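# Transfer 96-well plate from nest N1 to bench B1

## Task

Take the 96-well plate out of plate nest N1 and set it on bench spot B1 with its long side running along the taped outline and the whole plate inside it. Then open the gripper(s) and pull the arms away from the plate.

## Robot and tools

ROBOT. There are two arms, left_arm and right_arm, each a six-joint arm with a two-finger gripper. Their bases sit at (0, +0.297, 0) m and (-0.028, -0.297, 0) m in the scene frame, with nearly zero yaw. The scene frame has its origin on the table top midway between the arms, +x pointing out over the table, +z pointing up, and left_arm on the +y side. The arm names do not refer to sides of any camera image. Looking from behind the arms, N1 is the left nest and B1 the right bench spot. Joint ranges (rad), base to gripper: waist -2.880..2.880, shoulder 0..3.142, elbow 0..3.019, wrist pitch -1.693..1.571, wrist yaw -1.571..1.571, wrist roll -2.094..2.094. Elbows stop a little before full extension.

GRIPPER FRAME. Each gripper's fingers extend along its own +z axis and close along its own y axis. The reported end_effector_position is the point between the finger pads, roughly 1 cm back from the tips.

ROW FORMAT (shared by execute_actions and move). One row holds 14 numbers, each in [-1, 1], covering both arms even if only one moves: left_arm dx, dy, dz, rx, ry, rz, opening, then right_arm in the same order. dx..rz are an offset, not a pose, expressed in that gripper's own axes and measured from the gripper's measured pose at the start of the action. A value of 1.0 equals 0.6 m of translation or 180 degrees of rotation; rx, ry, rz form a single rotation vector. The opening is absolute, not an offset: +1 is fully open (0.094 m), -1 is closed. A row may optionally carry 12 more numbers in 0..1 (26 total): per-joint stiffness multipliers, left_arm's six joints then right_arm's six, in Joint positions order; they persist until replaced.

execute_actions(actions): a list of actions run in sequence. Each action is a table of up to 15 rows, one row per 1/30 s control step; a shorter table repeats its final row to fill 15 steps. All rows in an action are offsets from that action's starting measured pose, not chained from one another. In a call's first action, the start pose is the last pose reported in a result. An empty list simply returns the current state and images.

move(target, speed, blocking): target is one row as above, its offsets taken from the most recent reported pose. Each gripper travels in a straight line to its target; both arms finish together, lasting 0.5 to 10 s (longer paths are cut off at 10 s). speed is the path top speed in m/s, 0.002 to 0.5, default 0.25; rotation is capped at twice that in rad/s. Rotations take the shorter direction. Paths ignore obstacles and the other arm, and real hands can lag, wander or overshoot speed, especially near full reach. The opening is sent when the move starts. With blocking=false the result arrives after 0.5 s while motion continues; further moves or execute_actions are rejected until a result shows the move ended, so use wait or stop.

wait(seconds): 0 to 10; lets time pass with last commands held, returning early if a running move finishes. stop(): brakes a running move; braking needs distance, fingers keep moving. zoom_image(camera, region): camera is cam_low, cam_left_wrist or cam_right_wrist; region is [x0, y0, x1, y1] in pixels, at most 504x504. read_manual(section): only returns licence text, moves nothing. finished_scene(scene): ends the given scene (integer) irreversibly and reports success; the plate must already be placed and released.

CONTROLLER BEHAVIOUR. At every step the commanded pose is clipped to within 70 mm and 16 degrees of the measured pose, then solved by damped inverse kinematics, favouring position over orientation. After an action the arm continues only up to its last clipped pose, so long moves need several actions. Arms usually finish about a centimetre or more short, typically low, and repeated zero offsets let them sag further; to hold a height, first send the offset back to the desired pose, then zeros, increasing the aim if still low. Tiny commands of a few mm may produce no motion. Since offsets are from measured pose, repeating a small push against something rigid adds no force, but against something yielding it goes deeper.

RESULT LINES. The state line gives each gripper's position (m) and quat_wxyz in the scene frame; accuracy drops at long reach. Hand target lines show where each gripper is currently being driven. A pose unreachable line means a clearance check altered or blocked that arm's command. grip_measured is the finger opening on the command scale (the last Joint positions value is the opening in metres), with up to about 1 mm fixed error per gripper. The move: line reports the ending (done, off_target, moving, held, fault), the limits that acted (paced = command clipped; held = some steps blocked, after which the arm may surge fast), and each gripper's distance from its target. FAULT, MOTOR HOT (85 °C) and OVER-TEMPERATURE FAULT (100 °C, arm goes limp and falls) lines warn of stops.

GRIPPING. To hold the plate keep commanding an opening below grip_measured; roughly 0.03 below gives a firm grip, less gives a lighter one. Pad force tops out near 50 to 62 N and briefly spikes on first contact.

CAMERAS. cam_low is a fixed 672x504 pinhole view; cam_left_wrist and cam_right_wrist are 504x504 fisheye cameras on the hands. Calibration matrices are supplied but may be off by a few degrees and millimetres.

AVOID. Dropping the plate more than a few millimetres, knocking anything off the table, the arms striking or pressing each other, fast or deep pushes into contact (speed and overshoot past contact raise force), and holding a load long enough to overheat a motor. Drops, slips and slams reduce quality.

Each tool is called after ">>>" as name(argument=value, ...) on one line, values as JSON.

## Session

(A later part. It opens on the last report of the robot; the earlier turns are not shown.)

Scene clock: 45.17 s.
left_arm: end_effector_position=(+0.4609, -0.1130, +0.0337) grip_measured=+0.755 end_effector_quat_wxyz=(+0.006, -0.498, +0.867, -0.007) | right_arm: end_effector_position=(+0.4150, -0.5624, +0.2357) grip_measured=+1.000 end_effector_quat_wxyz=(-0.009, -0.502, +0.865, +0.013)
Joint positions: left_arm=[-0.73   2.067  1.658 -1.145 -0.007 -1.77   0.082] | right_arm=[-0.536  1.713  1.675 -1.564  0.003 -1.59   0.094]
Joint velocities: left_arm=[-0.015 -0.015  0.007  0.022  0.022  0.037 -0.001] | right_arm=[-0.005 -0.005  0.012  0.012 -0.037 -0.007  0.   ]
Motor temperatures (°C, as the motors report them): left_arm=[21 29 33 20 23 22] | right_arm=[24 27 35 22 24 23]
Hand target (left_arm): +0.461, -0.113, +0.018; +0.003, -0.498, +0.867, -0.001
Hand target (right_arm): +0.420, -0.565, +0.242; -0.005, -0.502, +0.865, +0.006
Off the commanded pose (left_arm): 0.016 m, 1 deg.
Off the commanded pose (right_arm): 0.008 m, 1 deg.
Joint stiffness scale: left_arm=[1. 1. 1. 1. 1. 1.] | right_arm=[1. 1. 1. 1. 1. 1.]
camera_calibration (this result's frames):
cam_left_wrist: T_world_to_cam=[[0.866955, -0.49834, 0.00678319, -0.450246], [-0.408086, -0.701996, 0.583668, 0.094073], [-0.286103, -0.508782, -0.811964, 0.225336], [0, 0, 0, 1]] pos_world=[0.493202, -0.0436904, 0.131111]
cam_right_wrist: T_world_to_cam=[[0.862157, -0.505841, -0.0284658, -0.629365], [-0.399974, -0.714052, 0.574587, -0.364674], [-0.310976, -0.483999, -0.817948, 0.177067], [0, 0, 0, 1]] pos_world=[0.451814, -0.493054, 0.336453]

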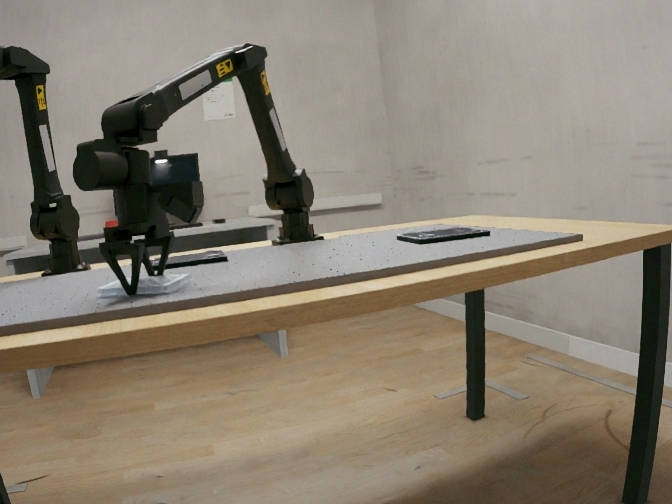

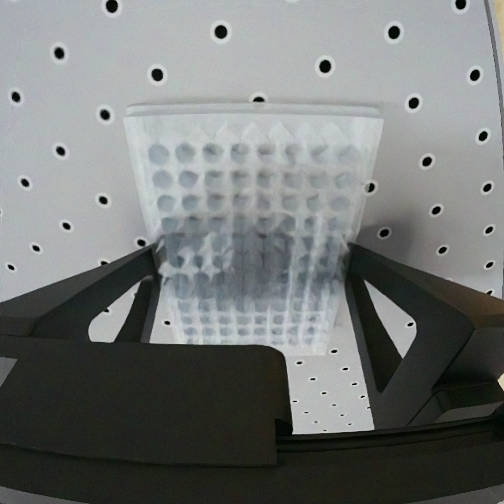

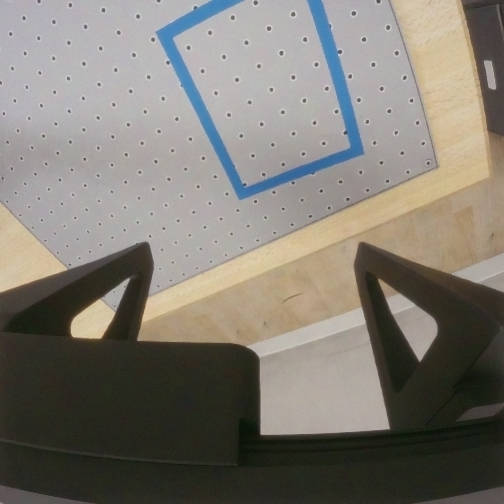

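>>> execute_actions(actions=[[[0,0,0.005,0,0,0,1,0,-0.01,-0.01,0.005,0,0,1]]])

>>> move(target=[0,-0.035,-0.12,0,0,0,1,0,-0.01,-0.01,0.005,0,0,1], speed=0.15)

>>> move(target=[-0.64,0.56,-0.12,0,0,0,1,-0.7,0.31,0.267,0.01,0,0,1], speed=0.35)

Scene clock: 51.03 s.
left_arm: end_effector_position=(+0.4609, -0.1130, +0.0337) grip_measured=+1.000 end_effector_quat_wxyz=(+0.006, -0.498, +0.867, -0.007) | right_arm: end_effector_position=(+0.4150, -0.5624, +0.2357) grip_measured=+1.000 end_effector_quat_wxyz=(-0.009, -0.502, +0.865, +0.013)
Joint positions: left_arm=[-0.73   2.067  1.658 -1.145 -0.007 -1.77   0.094] | right_arm=[-0.536  1.713  1.675 -1.564  0.003 -1.59   0.094]
Joint velocities: left_arm=[ 0.005 -0.015  0.012 -0.002 -0.022 -0.037  0.   ] | right_arm=[-0.015 -0.005 -0.007 -0.007 -0.022 -0.037  0.   ]
Motor temperatures (°C, as the motors report them): left_arm=[21 30 32 20 23 22] | right_arm=[24 27 36 22 24 23]
Hand target (left_arm): +0.461, -0.113, +0.031; +0.006, -0.498, +0.867, -0.007
Hand target (right_arm): +0.420, -0.565, +0.242; -0.005, -0.502, +0.865, +0.006
Off the commanded pose (left_arm): 0.003 m, 0 deg.
Off the commanded pose (right_arm): 0.008 m, 1 deg.
Joint stiffness scale: left_arm=[1. 1. 1. 1. 1. 1.] | right_arm=[1. 1. 1. 1. 1. 1.]
camera_calibration (this result's frames):
cam_left_wrist: T_world_to_cam=[[0.866955, -0.49834, 0.00678319, -0.450246], [-0.408086, -0.701996, 0.583668, 0.094073], [-0.286103, -0.508782, -0.811964, 0.225336], [0, 0, 0, 1]] pos_world=[0.493202, -0.0436904, 0.131111]
cam_right_wrist: T_world_to_cam=[[0.862157, -0.505841, -0.0284658, -0.629365], [-0.399974, -0.714052, 0.574587, -0.364674], [-0.310976, -0.483999, -0.817948, 0.177067], [0, 0, 0, 1]] pos_world=[0.451814, -0.493054, 0.336453]

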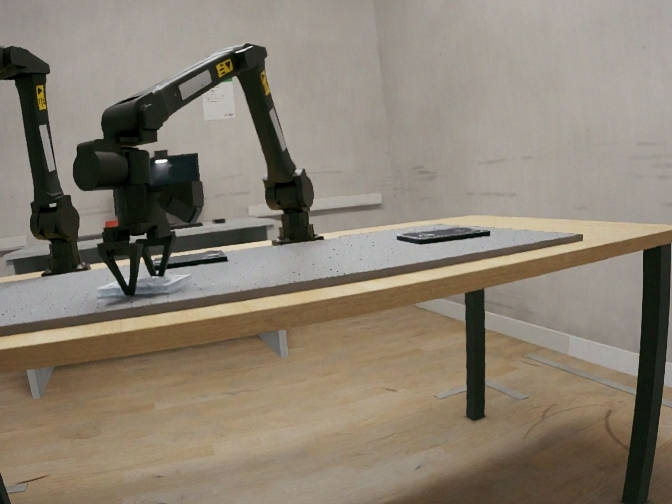

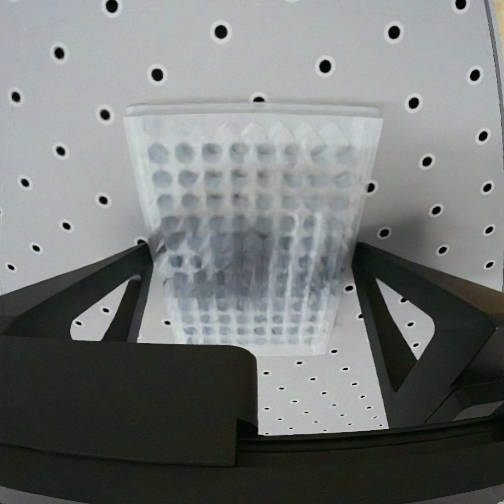

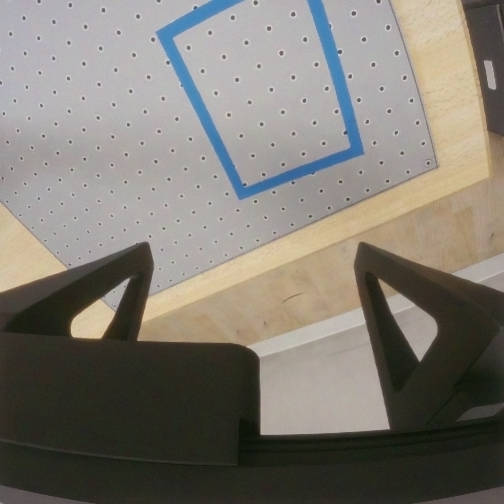

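Scene clock: 52.00 s.
left_arm: end_effector_position=(+0.4677, -0.1190, +0.0983) grip_measured=+1.000 end_effector_quat_wxyz=(+0.004, -0.498, +0.867, -0.001) | right_arm: end_effector_position=(+0.4150, -0.5624, +0.2357) grip_measured=+1.000 end_effector_quat_wxyz=(-0.009, -0.502, +0.865, +0.013)
Joint positions: left_arm=[-0.73   2.042  1.796 -1.321 -0.007 -1.77   0.094] | right_arm=[-0.536  1.713  1.675 -1.564  0.003 -1.59   0.094]
Joint velocities: left_arm=[-0.005  0.005  0.012  0.012  0.081 -0.037  0.   ] | right_arm=[-0.015 -0.005 -0.017 -0.007  0.007  0.007  0.   ]
Motor temperatures (°C, as the motors report them): left_arm=[21 30 33 20 23 22] | right_arm=[24 27 36 22 24 23]
Hand target (left_arm): +0.477, -0.122, +0.106; +0.006, -0.498, +0.867, -0.007
Hand target (right_arm): +0.420, -0.565, +0.242; -0.005, -0.502, +0.865, +0.006
Off the commanded pose (left_arm): 0.013 m, 1 deg.
Off the commanded pose (right_arm): 0.008 m, 1 deg.
Joint stiffness scale: left_arm=[1. 1. 1. 1. 1. 1.] | right_arm=[1. 1. 1. 1. 1. 1.]
move: off_target (left_arm)
camera_calibration (this result's frames):
cam_left_wrist: T_world_to_cam=[[0.866956, -0.498341, -0.00665883, -0.45819], [-0.402113, -0.707318, 0.581382, 0.0517341], [-0.294437, -0.501355, -0.813603, 0.281559], [0, 0, 0, 1]] pos_world=[0.500935, -0.0505817, 0.195949]
cam_right_wrist: T_world_to_cam=[[0.862157, -0.505841, -0.0284658, -0.629365], [-0.399974, -0.714052, 0.574587, -0.364674], [-0.310976, -0.483999, -0.817948, 0.177067], [0, 0, 0, 1]] pos_world=[0.451814, -0.493054, 0.336453]

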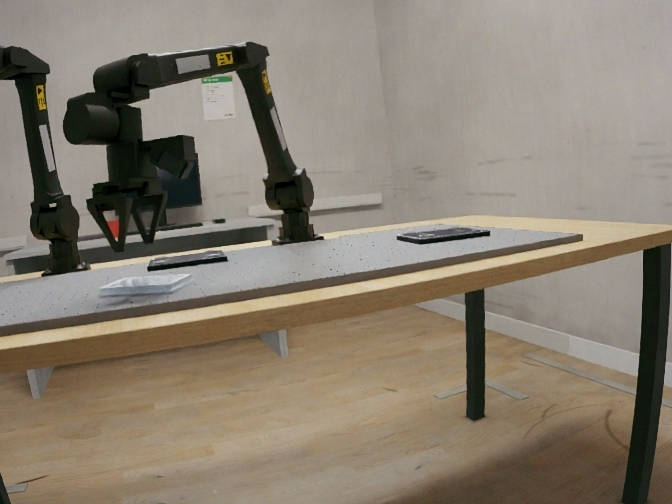

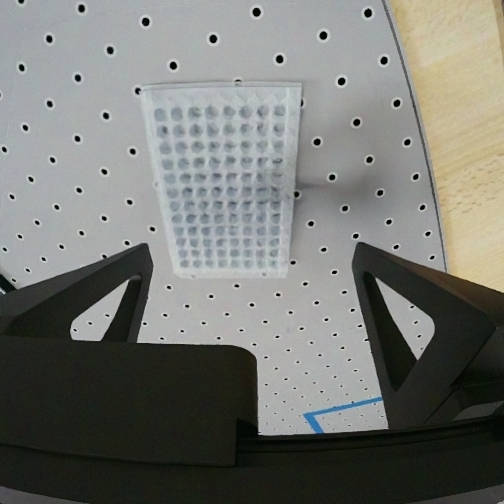

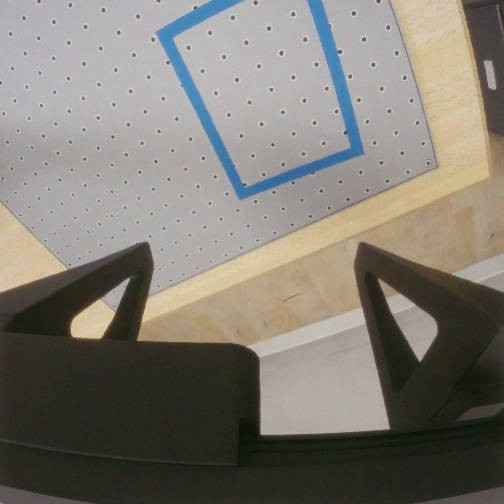

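Scene clock: 54.17 s.
left_arm: end_effector_position=(+0.3654, +0.3871, +0.1664) grip_measured=+1.000 end_effector_quat_wxyz=(+0.006, -0.507, +0.862, -0.000) | right_arm: end_effector_position=(+0.4370, -0.1063, +0.0740) grip_measured=+1.000 end_effector_quat_wxyz=(-0.020, -0.511, +0.860, +0.000)
Joint positions: left_arm=[ 0.24   1.352  1.079 -1.288 -0.003 -0.821  0.094] | right_arm=[ 0.394  1.786  1.335 -1.16   0.005 -0.68   0.094]
Joint velocities: left_arm=[-0.005 -0.005 -0.022  0.012  0.022  0.081  0.   ] | right_arm=[ 0.005 -0.015 -0.012 -0.007 -0.022  0.037  0.   ]
Motor temperatures (°C, as the motors report them): left_arm=[21 30 33 20 23 22] | right_arm=[24 27 35 22 24 23]
Hand target (left_arm): +0.364, +0.383, +0.168; +0.000, -0.498, +0.867, +0.000
Hand target (right_arm): +0.457, -0.103, +0.085; +0.002, -0.502, +0.865, -0.005
Off the commanded pose (left_arm): 0.009 m, 1 deg.
Off the commanded pose (right_arm): 0.021 m, 3 deg.
Joint stiffness scale: left_arm=[1. 1. 1. 1. 1. 1.] | right_arm=[1. 1. 1. 1. 1. 1.]
move: off_target (right_arm)
camera_calibration (this result's frames):
cam_left_wrist: T_world_to_cam=[[0.877422, -0.479687, -0.00551274, -0.128123], [-0.388448, -0.717182, 0.578582, 0.32826], [-0.281492, -0.50552, -0.815606, 0.557845], [0, 0, 0, 1]] pos_world=[0.396959, 0.455965, 0.26435]
cam_right_wrist: T_world_to_cam=[[0.872138, -0.488914, -0.0183955, -0.425534], [-0.381177, -0.702565, 0.600921, 0.0537874], [-0.306723, -0.517074, -0.799097, 0.265602], [0, 0, 0, 1]] pos_world=[0.473093, -0.032924, 0.172092]

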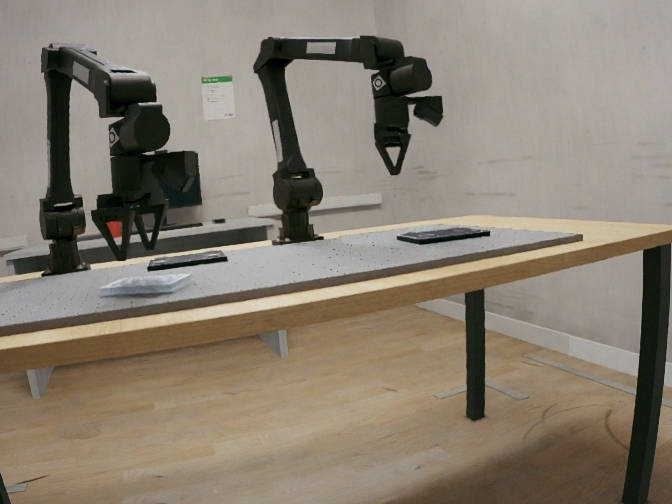

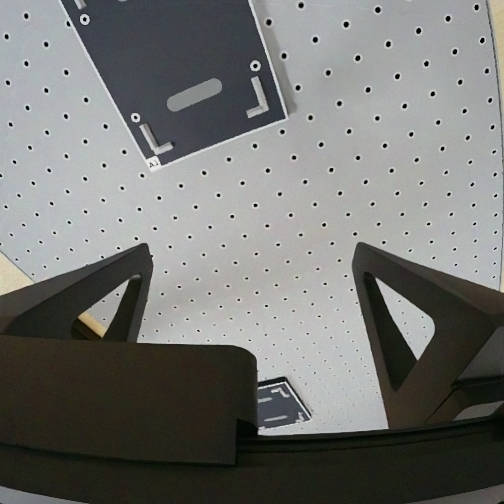

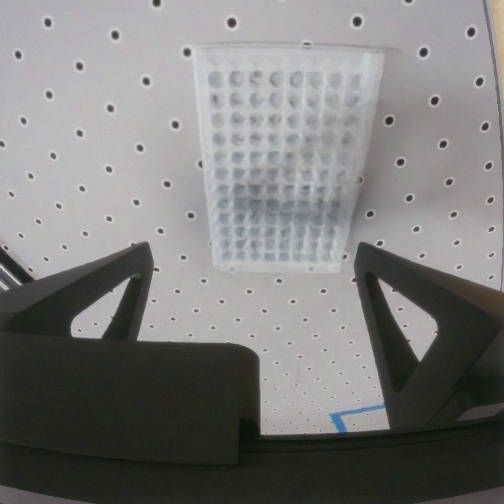

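>>> move(target=[0,0,0,0,0,0,1,-0.03,-0.025,0.05,0.008,-0.014,0,1], speed=0.08)

Scene clock: 58.60 s.
left_arm: end_effector_position=(+0.3654, +0.3871, +0.1664) grip_measured=+1.000 end_effector_quat_wxyz=(+0.006, -0.506, +0.863, -0.000) | right_arm: end_effector_position=(+0.4564, -0.0973, +0.0548) grip_measured=+1.000 end_effector_quat_wxyz=(+0.009, -0.510, +0.860, -0.002)
Joint positions: left_arm=[ 0.24   1.352  1.079 -1.288 -0.003 -0.818  0.094] | right_arm=[ 0.394  1.824  1.335 -1.063  0.001 -0.679  0.094]
Joint velocities: left_arm=[ 0.005 -0.005 -0.017 -0.012 -0.051 -0.007  0.   ] | right_arm=[-0.005 -0.005 -0.007 -0.017  0.007 -0.051  0.   ]
Motor temperatures (°C, as the motors report them): left_arm=[21 29 33 20 23 22] | right_arm=[24 27 36 22 24 23]
Hand target (left_arm): +0.365, +0.387, +0.166; +0.006, -0.507, +0.862, -0.000
Hand target (right_arm): +0.457, -0.098, +0.043; +0.005, -0.511, +0.860, +0.001
Off the commanded pose (left_arm): 0.000 m, 0 deg.
Off the commanded pose (right_arm): 0.012 m, 1 deg.
Joint stiffness scale: left_arm=[1. 1. 1. 1. 1. 1.] | right_arm=[1. 1. 1. 1. 1. 1.]
move: off_target (right_arm)
camera_calibration (this result's frames):
cam_left_wrist: T_world_to_cam=[[0.875954, -0.482362, -0.00554167, -0.126546], [-0.390626, -0.716011, 0.578566, 0.328605], [-0.283046, -0.504633, -0.815616, 0.558072], [0, 0, 0, 1]] pos_world=[0.39717, 0.455865, 0.264352]
cam_right_wrist: T_world_to_cam=[[0.871477, -0.490234, 0.0141058, -0.440062], [-0.412762, -0.717617, 0.560939, 0.0941626], [-0.264869, -0.494668, -0.827737, 0.245464], [0, 0, 0, 1]] pos_world=[0.487387, -0.0267372, 0.156568]

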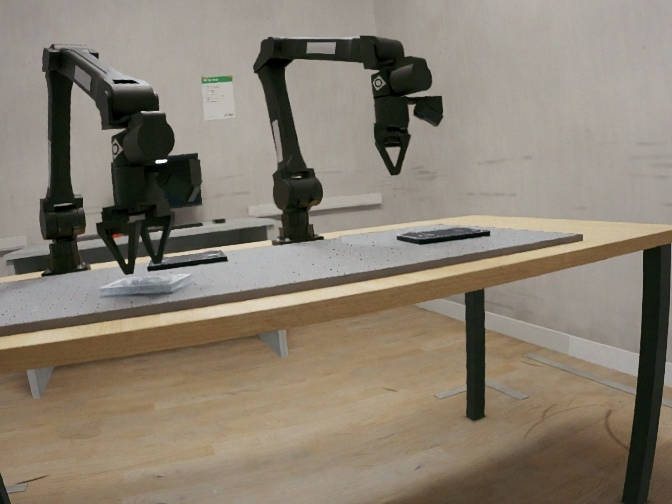

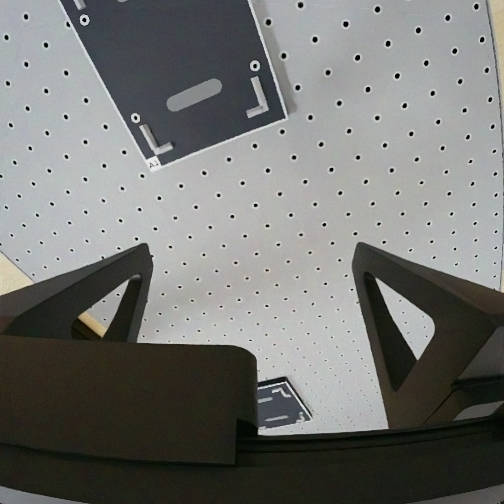

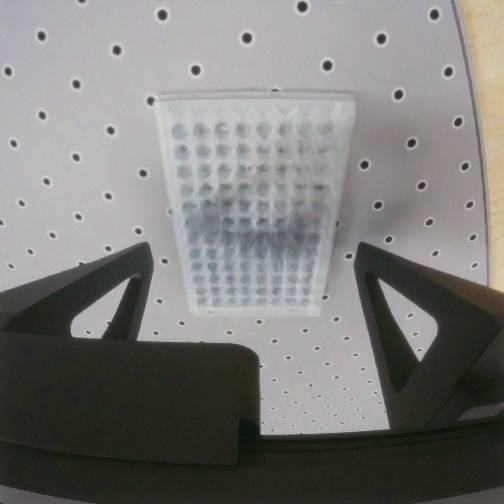

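>>> move(target=[0,0,0,0,0,0,1,0.002,0.002,0.072,-0.002,0.003,0,1], speed=0.06)

>>> zoom_image(camera="cam_low", region=[40,180,240,330])

Scene clock: 63.23 s.
left_arm: end_effector_position=(+0.3654, +0.3871, +0.1664) grip_measured=+1.000 end_effector_quat_wxyz=(+0.006, -0.506, +0.863, -0.000) | right_arm: end_effector_position=(+0.4577, -0.0968, +0.0255) grip_measured=+1.000 end_effector_quat_wxyz=(+0.011, -0.510, +0.860, -0.002)
Joint positions: left_arm=[ 0.24   1.352  1.079 -1.288 -0.003 -0.818  0.094] | right_arm=[ 0.394  1.863  1.305 -0.99   0.001 -0.679  0.094]
Joint velocities: left_arm=[ 0.005 -0.015 -0.012  0.002 -0.007 -0.007  0.   ] | right_arm=[-0.015 -0.015  0.007 -0.007  0.066 -0.022  0.   ]
Motor temperatures (°C, as the motors report them): left_arm=[21 29 33 20 23 22] | right_arm=[24 27 35 22 24 23]
Hand target (left_arm): +0.365, +0.387, +0.166; +0.006, -0.506, +0.863, -0.000
Hand target (right_arm): +0.455, -0.097, +0.012; +0.003, -0.510, +0.860, -0.001
Off the commanded pose (left_arm): 0.000 m, 0 deg.
Off the commanded pose (right_arm): 0.014 m, 1 deg.
Joint stiffness scale: left_arm=[1. 1. 1. 1. 1. 1.] | right_arm=[1. 1. 1. 1. 1. 1.]
move: off_target (right_arm)
camera_calibration (this result's frames):
cam_left_wrist: T_world_to_cam=[[0.875954, -0.482362, -0.00554167, -0.126546], [-0.390626, -0.716011, 0.578566, 0.328605], [-0.283046, -0.504633, -0.815616, 0.558072], [0, 0, 0, 1]] pos_world=[0.39717, 0.455865, 0.264352]
cam_right_wrist: T_world_to_cam=[[0.871417, -0.490258, 0.0167012, -0.440556], [-0.414933, -0.718513, 0.558184, 0.11244], [-0.261654, -0.493341, -0.829549, 0.220596], [0, 0, 0, 1]] pos_world=[0.488283, -0.0263672, 0.127591]

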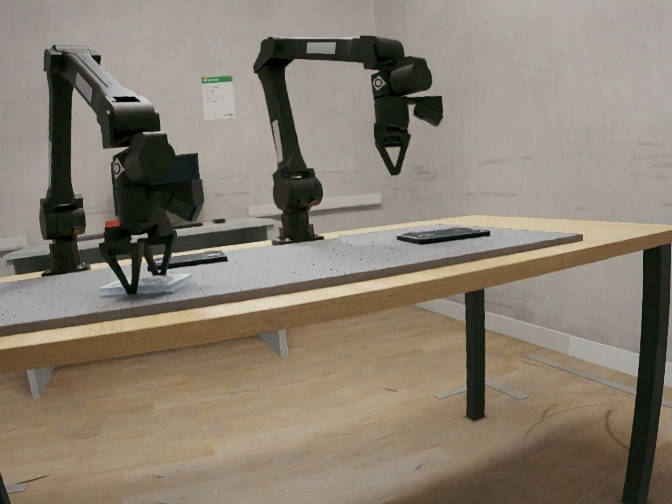

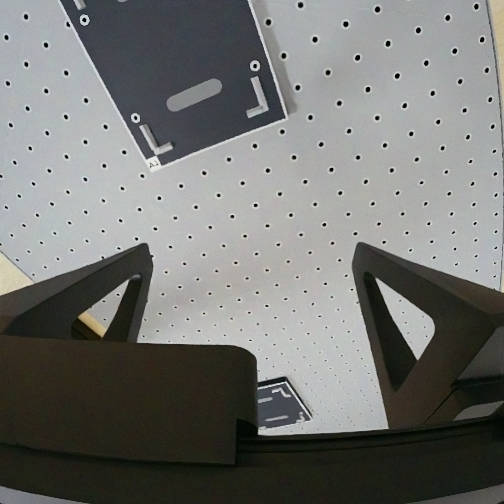

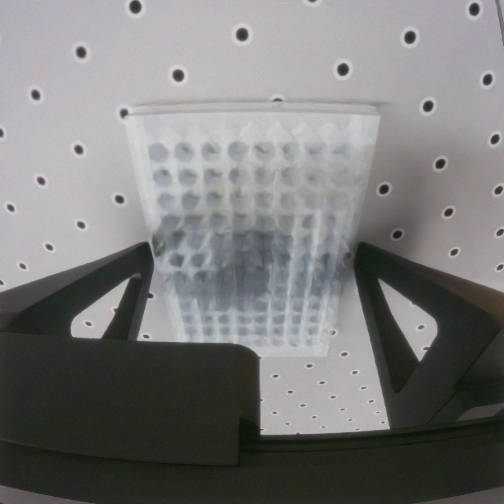

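Region (40, 180, 240, 330) of cam_low's 672x504 image, scaled by 2.520, with more detail than that image has; it fills the top 378 rows of this view, and the rest is white.

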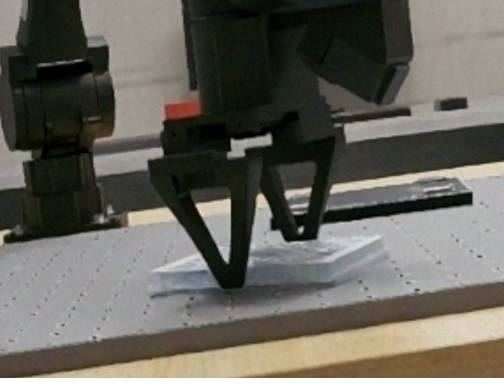

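>>> execute_actions(actions=[[[0,0,0,0,0,0,1,0,0,0.005,0,0,0,0.9],[0,0,0,0,0,0,1,0,0,0.005,0,0,0,0.85],[0,0,0,0,0,0,1,0,0,0.005,0,0,0,0.8],[0,0,0,0,0,0,1,0,0,0.005,0,0,0,0.77],[0,0,0,0,0,0,1,0,0,0.005,0,0,0,0.74],[0,0,0,0,0,0,1,0,0,0.005,0,0,0,0.68]]])

>>> move(target=[0,0,0,0,0,0,1,-0.008,-0.008,-0.09,0,0,0,0.68], speed=0.1)

>>> move(target=[0,0,0,0,0,0,1,0.613,-0.358,-0.02,0.006,-0.003,-0.125,0.68], speed=0.28)

Scene clock: 73.37 s.
left_arm: end_effector_position=(+0.3654, +0.3871, +0.1664) grip_measured=+1.000 end_effector_quat_wxyz=(+0.006, -0.506, +0.863, -0.000) | right_arm: end_effector_position=(+0.4577, -0.0968, +0.0255) grip_measured=+0.734 end_effector_quat_wxyz=(+0.011, -0.510, +0.860, -0.002)
Joint positions: left_arm=[ 0.24   1.352  1.079 -1.288 -0.003 -0.818  0.094] | right_arm=[ 0.394  1.863  1.305 -0.99   0.001 -0.679  0.081]
Joint velocities: left_arm=[-0.005 -0.005  0.007  0.002 -0.022 -0.037  0.   ] | right_arm=[-0.015 -0.005 -0.007  0.002  0.022  0.037  0.   ]
Motor temperatures (°C, as the motors report them): left_arm=[21 28 33 20 23 22] | right_arm=[24 27 33 22 24 23]
Hand target (left_arm): +0.365, +0.387, +0.166; +0.006, -0.506, +0.863, -0.000
Hand target (right_arm): +0.458, -0.097, +0.023; +0.011, -0.510, +0.860, -0.002
Off the commanded pose (left_arm): 0.000 m, 0 deg.
Off the commanded pose (right_arm): 0.003 m, 0 deg.
Joint stiffness scale: left_arm=[1. 1. 1. 1. 1. 1.] | right_arm=[1. 1. 1. 1. 1. 1.]
camera_calibration (this result's frames):
cam_left_wrist: T_world_to_cam=[[0.875954, -0.482362, -0.00554167, -0.126546], [-0.390626, -0.716011, 0.578566, 0.328605], [-0.283046, -0.504633, -0.815616, 0.558072], [0, 0, 0, 1]] pos_world=[0.39717, 0.455865, 0.264352]
cam_right_wrist: T_world_to_cam=[[0.871417, -0.490258, 0.0167012, -0.440556], [-0.414933, -0.718513, 0.558184, 0.11244], [-0.261654, -0.493341, -0.829549, 0.220596], [0, 0, 0, 1]] pos_world=[0.488283, -0.0263672, 0.127591]

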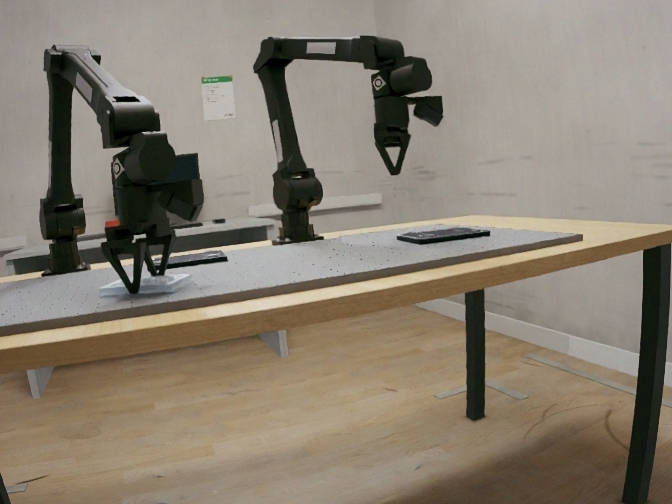

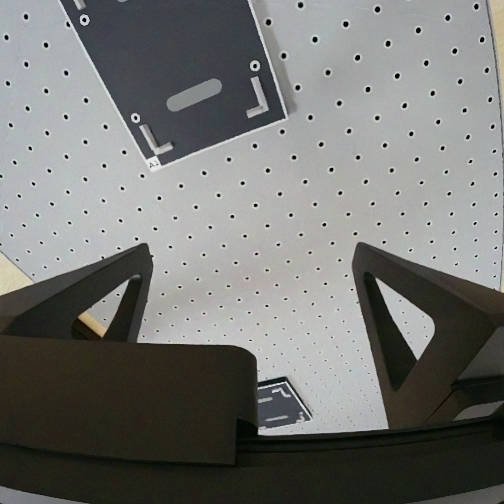

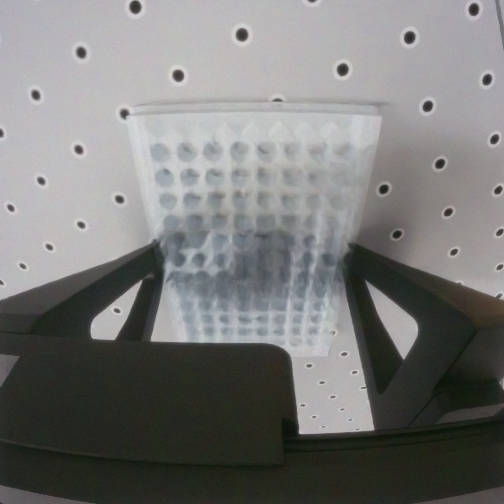

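Scene clock: 74.33 s.
left_arm: end_effector_position=(+0.3654, +0.3871, +0.1664) grip_measured=+1.000 end_effector_quat_wxyz=(+0.006, -0.506, +0.863, -0.000) | right_arm: end_effector_position=(+0.4506, -0.0997, +0.0659) grip_measured=+0.734 end_effector_quat_wxyz=(-0.001, -0.510, +0.860, -0.000)
Joint positions: left_arm=[ 0.24   1.352  1.079 -1.288 -0.003 -0.818  0.094] | right_arm=[ 0.394  1.809  1.345 -1.11   0.001 -0.679  0.081]
Joint velocities: left_arm=[ 0.005 -0.005 -0.012 -0.017 -0.007  0.022  0.   ] | right_arm=[-0.005 -0.005 -0.012  0.017 -0.022  0.022 -0.   ]
Motor temperatures (°C, as the motors report them): left_arm=[21 28 33 20 23 22] | right_arm=[24 28 34 22 24 23]
Hand target (left_arm): +0.365, +0.387, +0.166; +0.006, -0.506, +0.863, -0.000
Hand target (right_arm): +0.463, -0.096, +0.080; +0.011, -0.510, +0.860, -0.002
Off the commanded pose (left_arm): 0.000 m, 0 deg.
Off the commanded pose (right_arm): 0.019 m, 1 deg.
Joint stiffness scale: left_arm=[1. 1. 1. 1. 1. 1.] | right_arm=[1. 1. 1. 1. 1. 1.]
move: off_target (right_arm)
camera_calibration (this result's frames):
cam_left_wrist: T_world_to_cam=[[0.875954, -0.482362, -0.00554167, -0.126546], [-0.390626, -0.716011, 0.578566, 0.328605], [-0.283046, -0.504633, -0.815616, 0.558072], [0, 0, 0, 1]] pos_world=[0.39717, 0.455865, 0.264352]
cam_right_wrist: T_world_to_cam=[[0.871625, -0.490172, 0.00089001, -0.435536], [-0.401548, -0.712989, 0.574809, 0.0783213], [-0.281121, -0.501376, -0.818287, 0.257978], [0, 0, 0, 1]] pos_world=[0.483597, -0.0283014, 0.166468]

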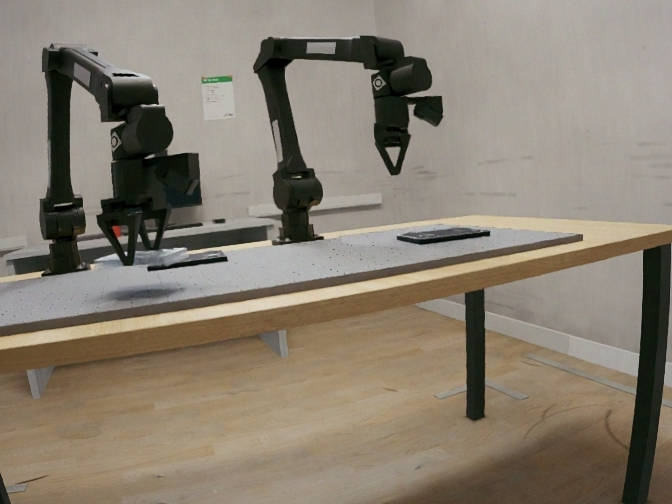

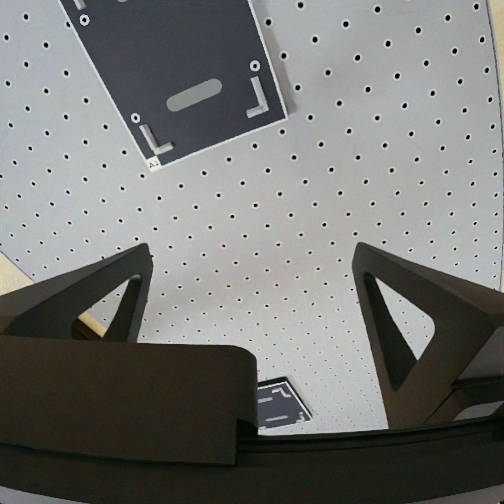

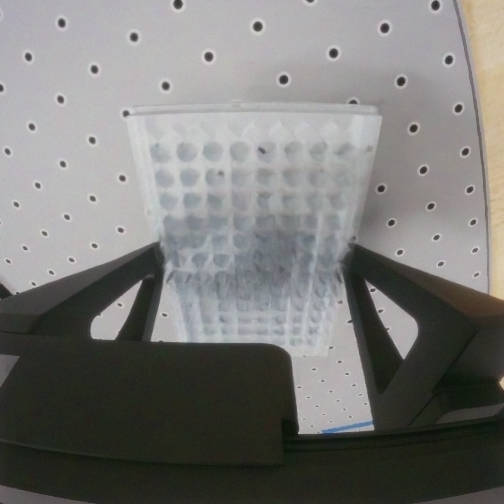

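Scene clock: 76.53 s.
left_arm: end_effector_position=(+0.3654, +0.3871, +0.1664) grip_measured=+1.000 end_effector_quat_wxyz=(+0.006, -0.506, +0.863, -0.000) | right_arm: end_effector_position=(+0.4482, -0.5227, +0.0696) grip_measured=+0.734 end_effector_quat_wxyz=(+0.002, -0.660, +0.751, +0.001)
Joint positions: left_arm=[ 0.24   1.352  1.079 -1.288 -0.003 -0.818  0.094] | right_arm=[-0.441  1.825  1.38  -1.126 -0.006 -1.885  0.081]
Joint velocities: left_arm=[-0.024 -0.005  0.007 -0.002 -0.007 -0.037  0.   ] | right_arm=[-0.015 -0.005 -0.007 -0.002  0.007 -0.037  0.001]
Motor temperatures (°C, as the motors report them): left_arm=[21 28 33 20 23 22] | right_arm=[24 28 34 22 24 23]
Hand target (left_arm): +0.365, +0.387, +0.166; +0.006, -0.506, +0.863, -0.000
Hand target (right_arm): +0.462, -0.524, +0.074; +0.006, -0.668, +0.744, -0.002
Off the commanded pose (left_arm): 0.000 m, 0 deg.
Off the commanded pose (right_arm): 0.017 m, 2 deg.
Joint stiffness scale: left_arm=[1. 1. 1. 1. 1. 1.] | right_arm=[1. 1. 1. 1. 1. 1.]
move: off_target (right_arm)
camera_calibration (this result's frames):
cam_left_wrist: T_world_to_cam=[[0.875954, -0.482362, -0.00554167, -0.126546], [-0.390626, -0.716011, 0.578566, 0.328605], [-0.283046, -0.504633, -0.815616, 0.558072], [0, 0, 0, 1]] pos_world=[0.39717, 0.455865, 0.264352]
cam_right_wrist: T_world_to_cam=[[0.990051, -0.140665, 0.00337841, -0.511268], [-0.117655, -0.814449, 0.568182, -0.406171], [-0.0771718, -0.562926, -0.822896, -0.0750194], [0, 0, 0, 1]] pos_world=[0.452605, -0.444954, 0.170773]

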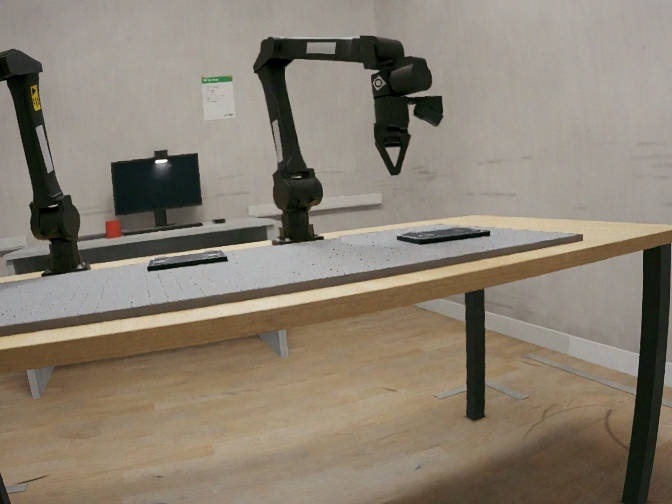

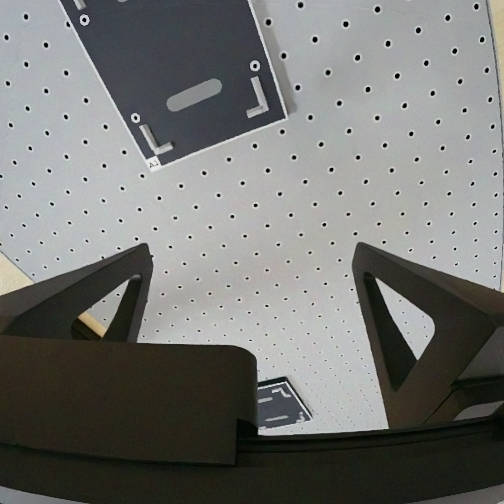

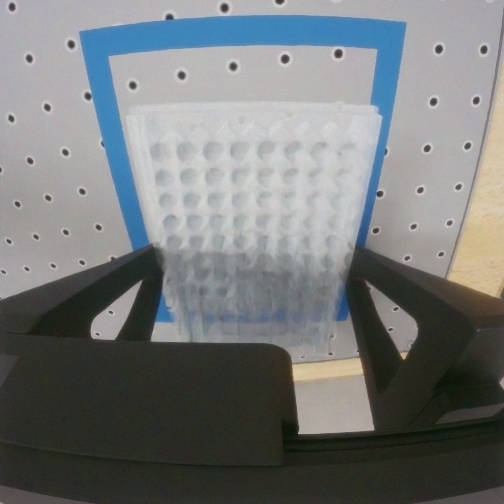

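>>> move(target=[0,0,0,0,0,0,1,-0.008,0.008,0.094,0,-0.003,-0.01,0.68], speed=0.05)

Scene clock: 80.63 s.
left_arm: end_effector_position=(+0.3654, +0.3871, +0.1664) grip_measured=+1.000 end_effector_quat_wxyz=(+0.006, -0.506, +0.863, -0.000) | right_arm: end_effector_position=(+0.4451, -0.5202, +0.0273) grip_measured=+0.734 end_effector_quat_wxyz=(+0.008, -0.666, +0.746, -0.004)
Joint positions: left_arm=[ 0.24   1.352  1.079 -1.288 -0.003 -0.818  0.094] | right_arm=[-0.441  1.862  1.308 -1.005 -0.011 -1.901  0.081]
Joint velocities: left_arm=[ 0.005 -0.005  0.027  0.007  0.037  0.051  0.   ] | right_arm=[ 0.005  0.005 -0.012 -0.012 -0.037  0.007  0.   ]
Motor temperatures (°C, as the motors report them): left_arm=[21 27 33 20 23 22] | right_arm=[24 28 34 22 24 23]
Hand target (left_arm): +0.365, +0.387, +0.166; +0.006, -0.506, +0.863, -0.000
Hand target (right_arm): +0.444, -0.516, +0.014; +0.006, -0.672, +0.741, +0.004
Off the commanded pose (left_arm): 0.000 m, 0 deg.
Off the commanded pose (right_arm): 0.014 m, 1 deg.
Joint stiffness scale: left_arm=[1. 1. 1. 1. 1. 1.] | right_arm=[1. 1. 1. 1. 1. 1.]
move: off_target (right_arm)
camera_calibration (this result's frames):
cam_left_wrist: T_world_to_cam=[[0.875954, -0.482362, -0.00554167, -0.126546], [-0.390626, -0.716011, 0.578566, 0.328605], [-0.283046, -0.504633, -0.815616, 0.558072], [0, 0, 0, 1]] pos_world=[0.39717, 0.455865, 0.264352]
cam_right_wrist: T_world_to_cam=[[0.991985, -0.125126, 0.0175727, -0.500898], [-0.112965, -0.81595, 0.566978, -0.383265], [-0.0566052, -0.564419, -0.823546, -0.118537], [0, 0, 0, 1]] pos_world=[0.446878, -0.442305, 0.128484]

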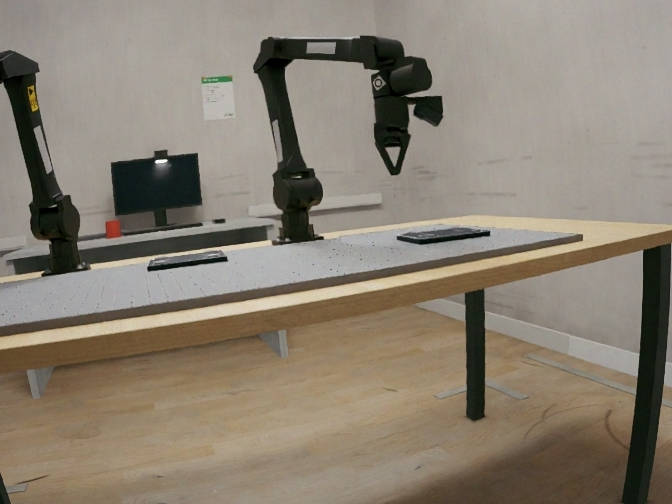

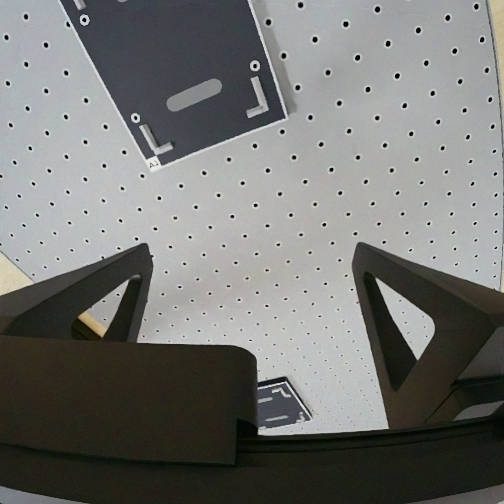

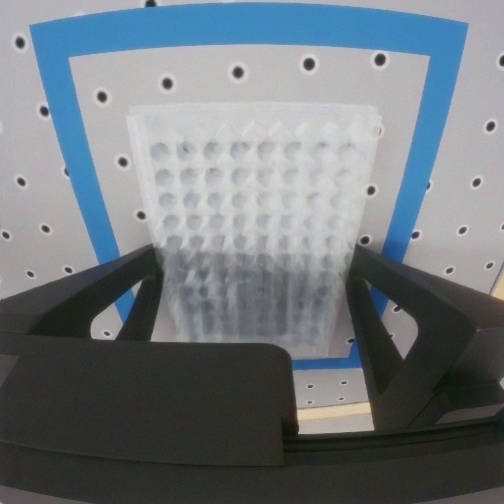

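The plate is within about 2 mm of the surface and inside the outline, so I'm releasing it.

>>> execute_actions(actions=[[[0,0,0,0,0,0,1,0,0,0.005,0,0,0,1]]])

>>> move(target=[0,0,0,0,0,0,1,0.02,-0.06,-0.3,0,0,0,1], speed=0.2)

Scene clock: 83.70 s.
left_arm: end_effector_position=(+0.3654, +0.3871, +0.1664) grip_measured=+1.000 end_effector_quat_wxyz=(+0.006, -0.506, +0.863, -0.000) | right_arm: end_effector_position=(+0.4451, -0.5202, +0.0273) grip_measured=+0.999 end_effector_quat_wxyz=(+0.008, -0.666, +0.746, -0.004)
Joint positions: left_arm=[ 0.24   1.352  1.079 -1.288 -0.003 -0.818  0.094] | right_arm=[-0.441  1.862  1.308 -1.005 -0.011 -1.901  0.094]
Joint velocities: left_arm=[-0.005 -0.005  0.002 -0.007  0.051  0.022  0.   ] | right_arm=[ 0.005 -0.005  0.002 -0.002  0.081 -0.007  0.001]
Motor temperatures (°C, as the motors report them): left_arm=[21 27 34 20 23 22] | right_arm=[24 28 34 22 24 23]
Hand target (left_arm): +0.365, +0.387, +0.166; +0.006, -0.506, +0.863, -0.000
Hand target (right_arm): +0.445, -0.520, +0.024; +0.008, -0.666, +0.746, -0.003
Off the commanded pose (left_arm): 0.000 m, 0 deg.
Off the commanded pose (right_arm): 0.003 m, 0 deg.
Joint stiffness scale: left_arm=[1. 1. 1. 1. 1. 1.] | right_arm=[1. 1. 1. 1. 1. 1.]
camera_calibration (this result's frames):
cam_left_wrist: T_world_to_cam=[[0.875954, -0.482362, -0.00554167, -0.126546], [-0.390626, -0.716011, 0.578566, 0.328605], [-0.283046, -0.504633, -0.815616, 0.558072], [0, 0, 0, 1]] pos_world=[0.39717, 0.455865, 0.264352]
cam_right_wrist: T_world_to_cam=[[0.992033, -0.124748, 0.0175753, -0.500722], [-0.112655, -0.81599, 0.566983, -0.383424], [-0.0563884, -0.564445, -0.823542, -0.118647], [0, 0, 0, 1]] pos_world=[0.446848, -0.442304, 0.128484]

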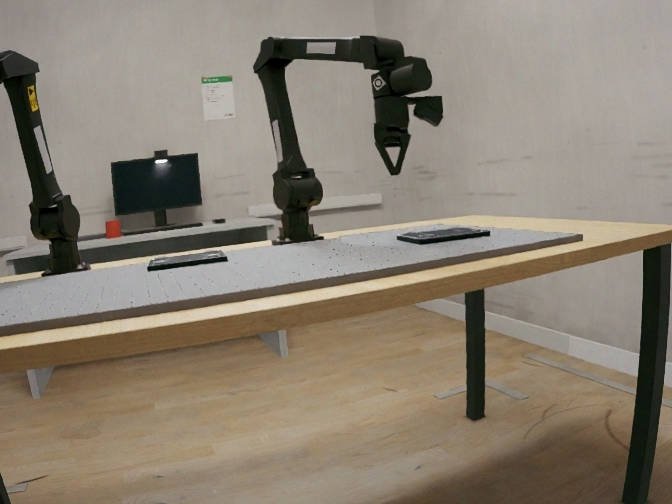

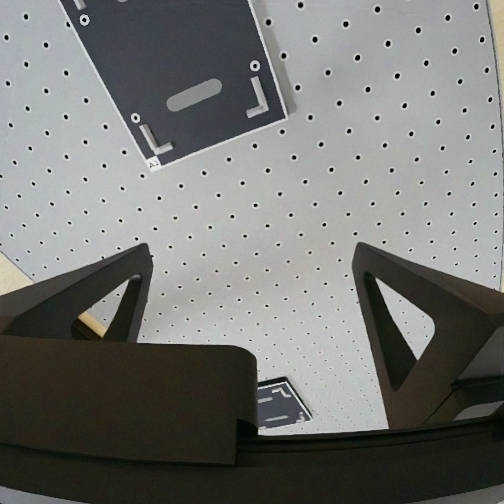

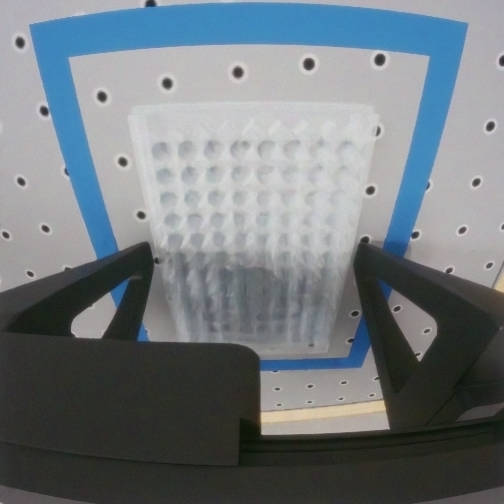

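Scene clock: 85.03 s.
left_arm: end_effector_position=(+0.3654, +0.3871, +0.1664) grip_measured=+1.000 end_effector_quat_wxyz=(+0.006, -0.506, +0.863, -0.000) | right_arm: end_effector_position=(+0.4710, -0.5325, +0.2003) grip_measured=+1.000 end_effector_quat_wxyz=(+0.006, -0.666, +0.746, +0.001)
Joint positions: left_arm=[ 0.24   1.352  1.079 -1.288 -0.003 -0.818  0.094] | right_arm=[-0.441  1.793  1.691 -1.466 -0.011 -1.901  0.094]
Joint velocities: left_arm=[-0.015 -0.024  0.002 -0.022 -0.022 -0.007  0.   ] | right_arm=[-0.005 -0.015 -0.017 -0.007  0.007  0.022 -0.   ]
Motor temperatures (°C, as the motors report them): left_arm=[21 27 34 20 23 22] | right_arm=[24 28 34 22 24 23]
Hand target (left_arm): +0.365, +0.387, +0.166; +0.006, -0.506, +0.863, -0.000
Hand target (right_arm): +0.477, -0.539, +0.207; +0.008, -0.666, +0.746, -0.004
Off the commanded pose (left_arm): 0.000 m, 0 deg.
Off the commanded pose (right_arm): 0.010 m, 1 deg.
Joint stiffness scale: left_arm=[1. 1. 1. 1. 1. 1.] | right_arm=[1. 1. 1. 1. 1. 1.]
move: done
camera_calibration (this result's frames):
cam_left_wrist: T_world_to_cam=[[0.875954, -0.482362, -0.00554167, -0.126546], [-0.390626, -0.716011, 0.578566, 0.328605], [-0.283046, -0.504633, -0.815616, 0.558072], [0, 0, 0, 1]] pos_world=[0.39717, 0.455865, 0.264352]
cam_right_wrist: T_world_to_cam=[[0.992142, -0.1248, 0.00888117, -0.52931], [-0.107976, -0.818214, 0.564684, -0.491549], [-0.0632056, -0.561206, -0.82526, 0.0236075], [0, 0, 0, 1]] pos_world=[0.473567, -0.455001, 0.301753]

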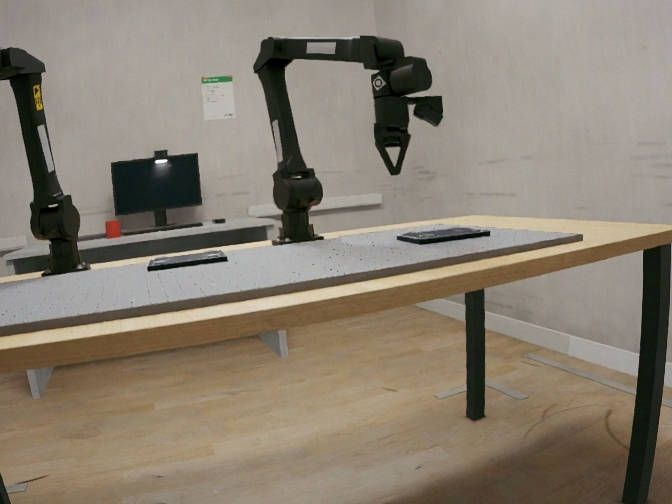

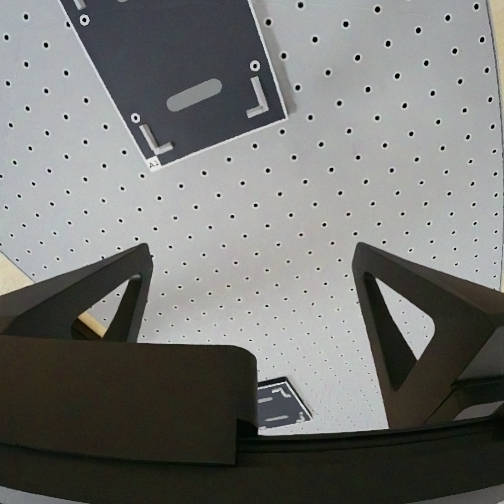

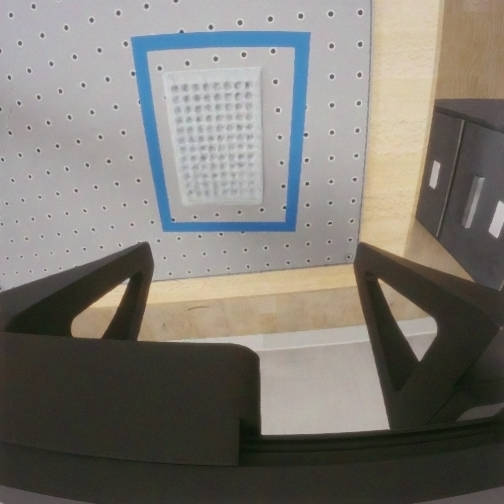

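>>> finished_scene(scene=2)

The scene is finished: the task was done.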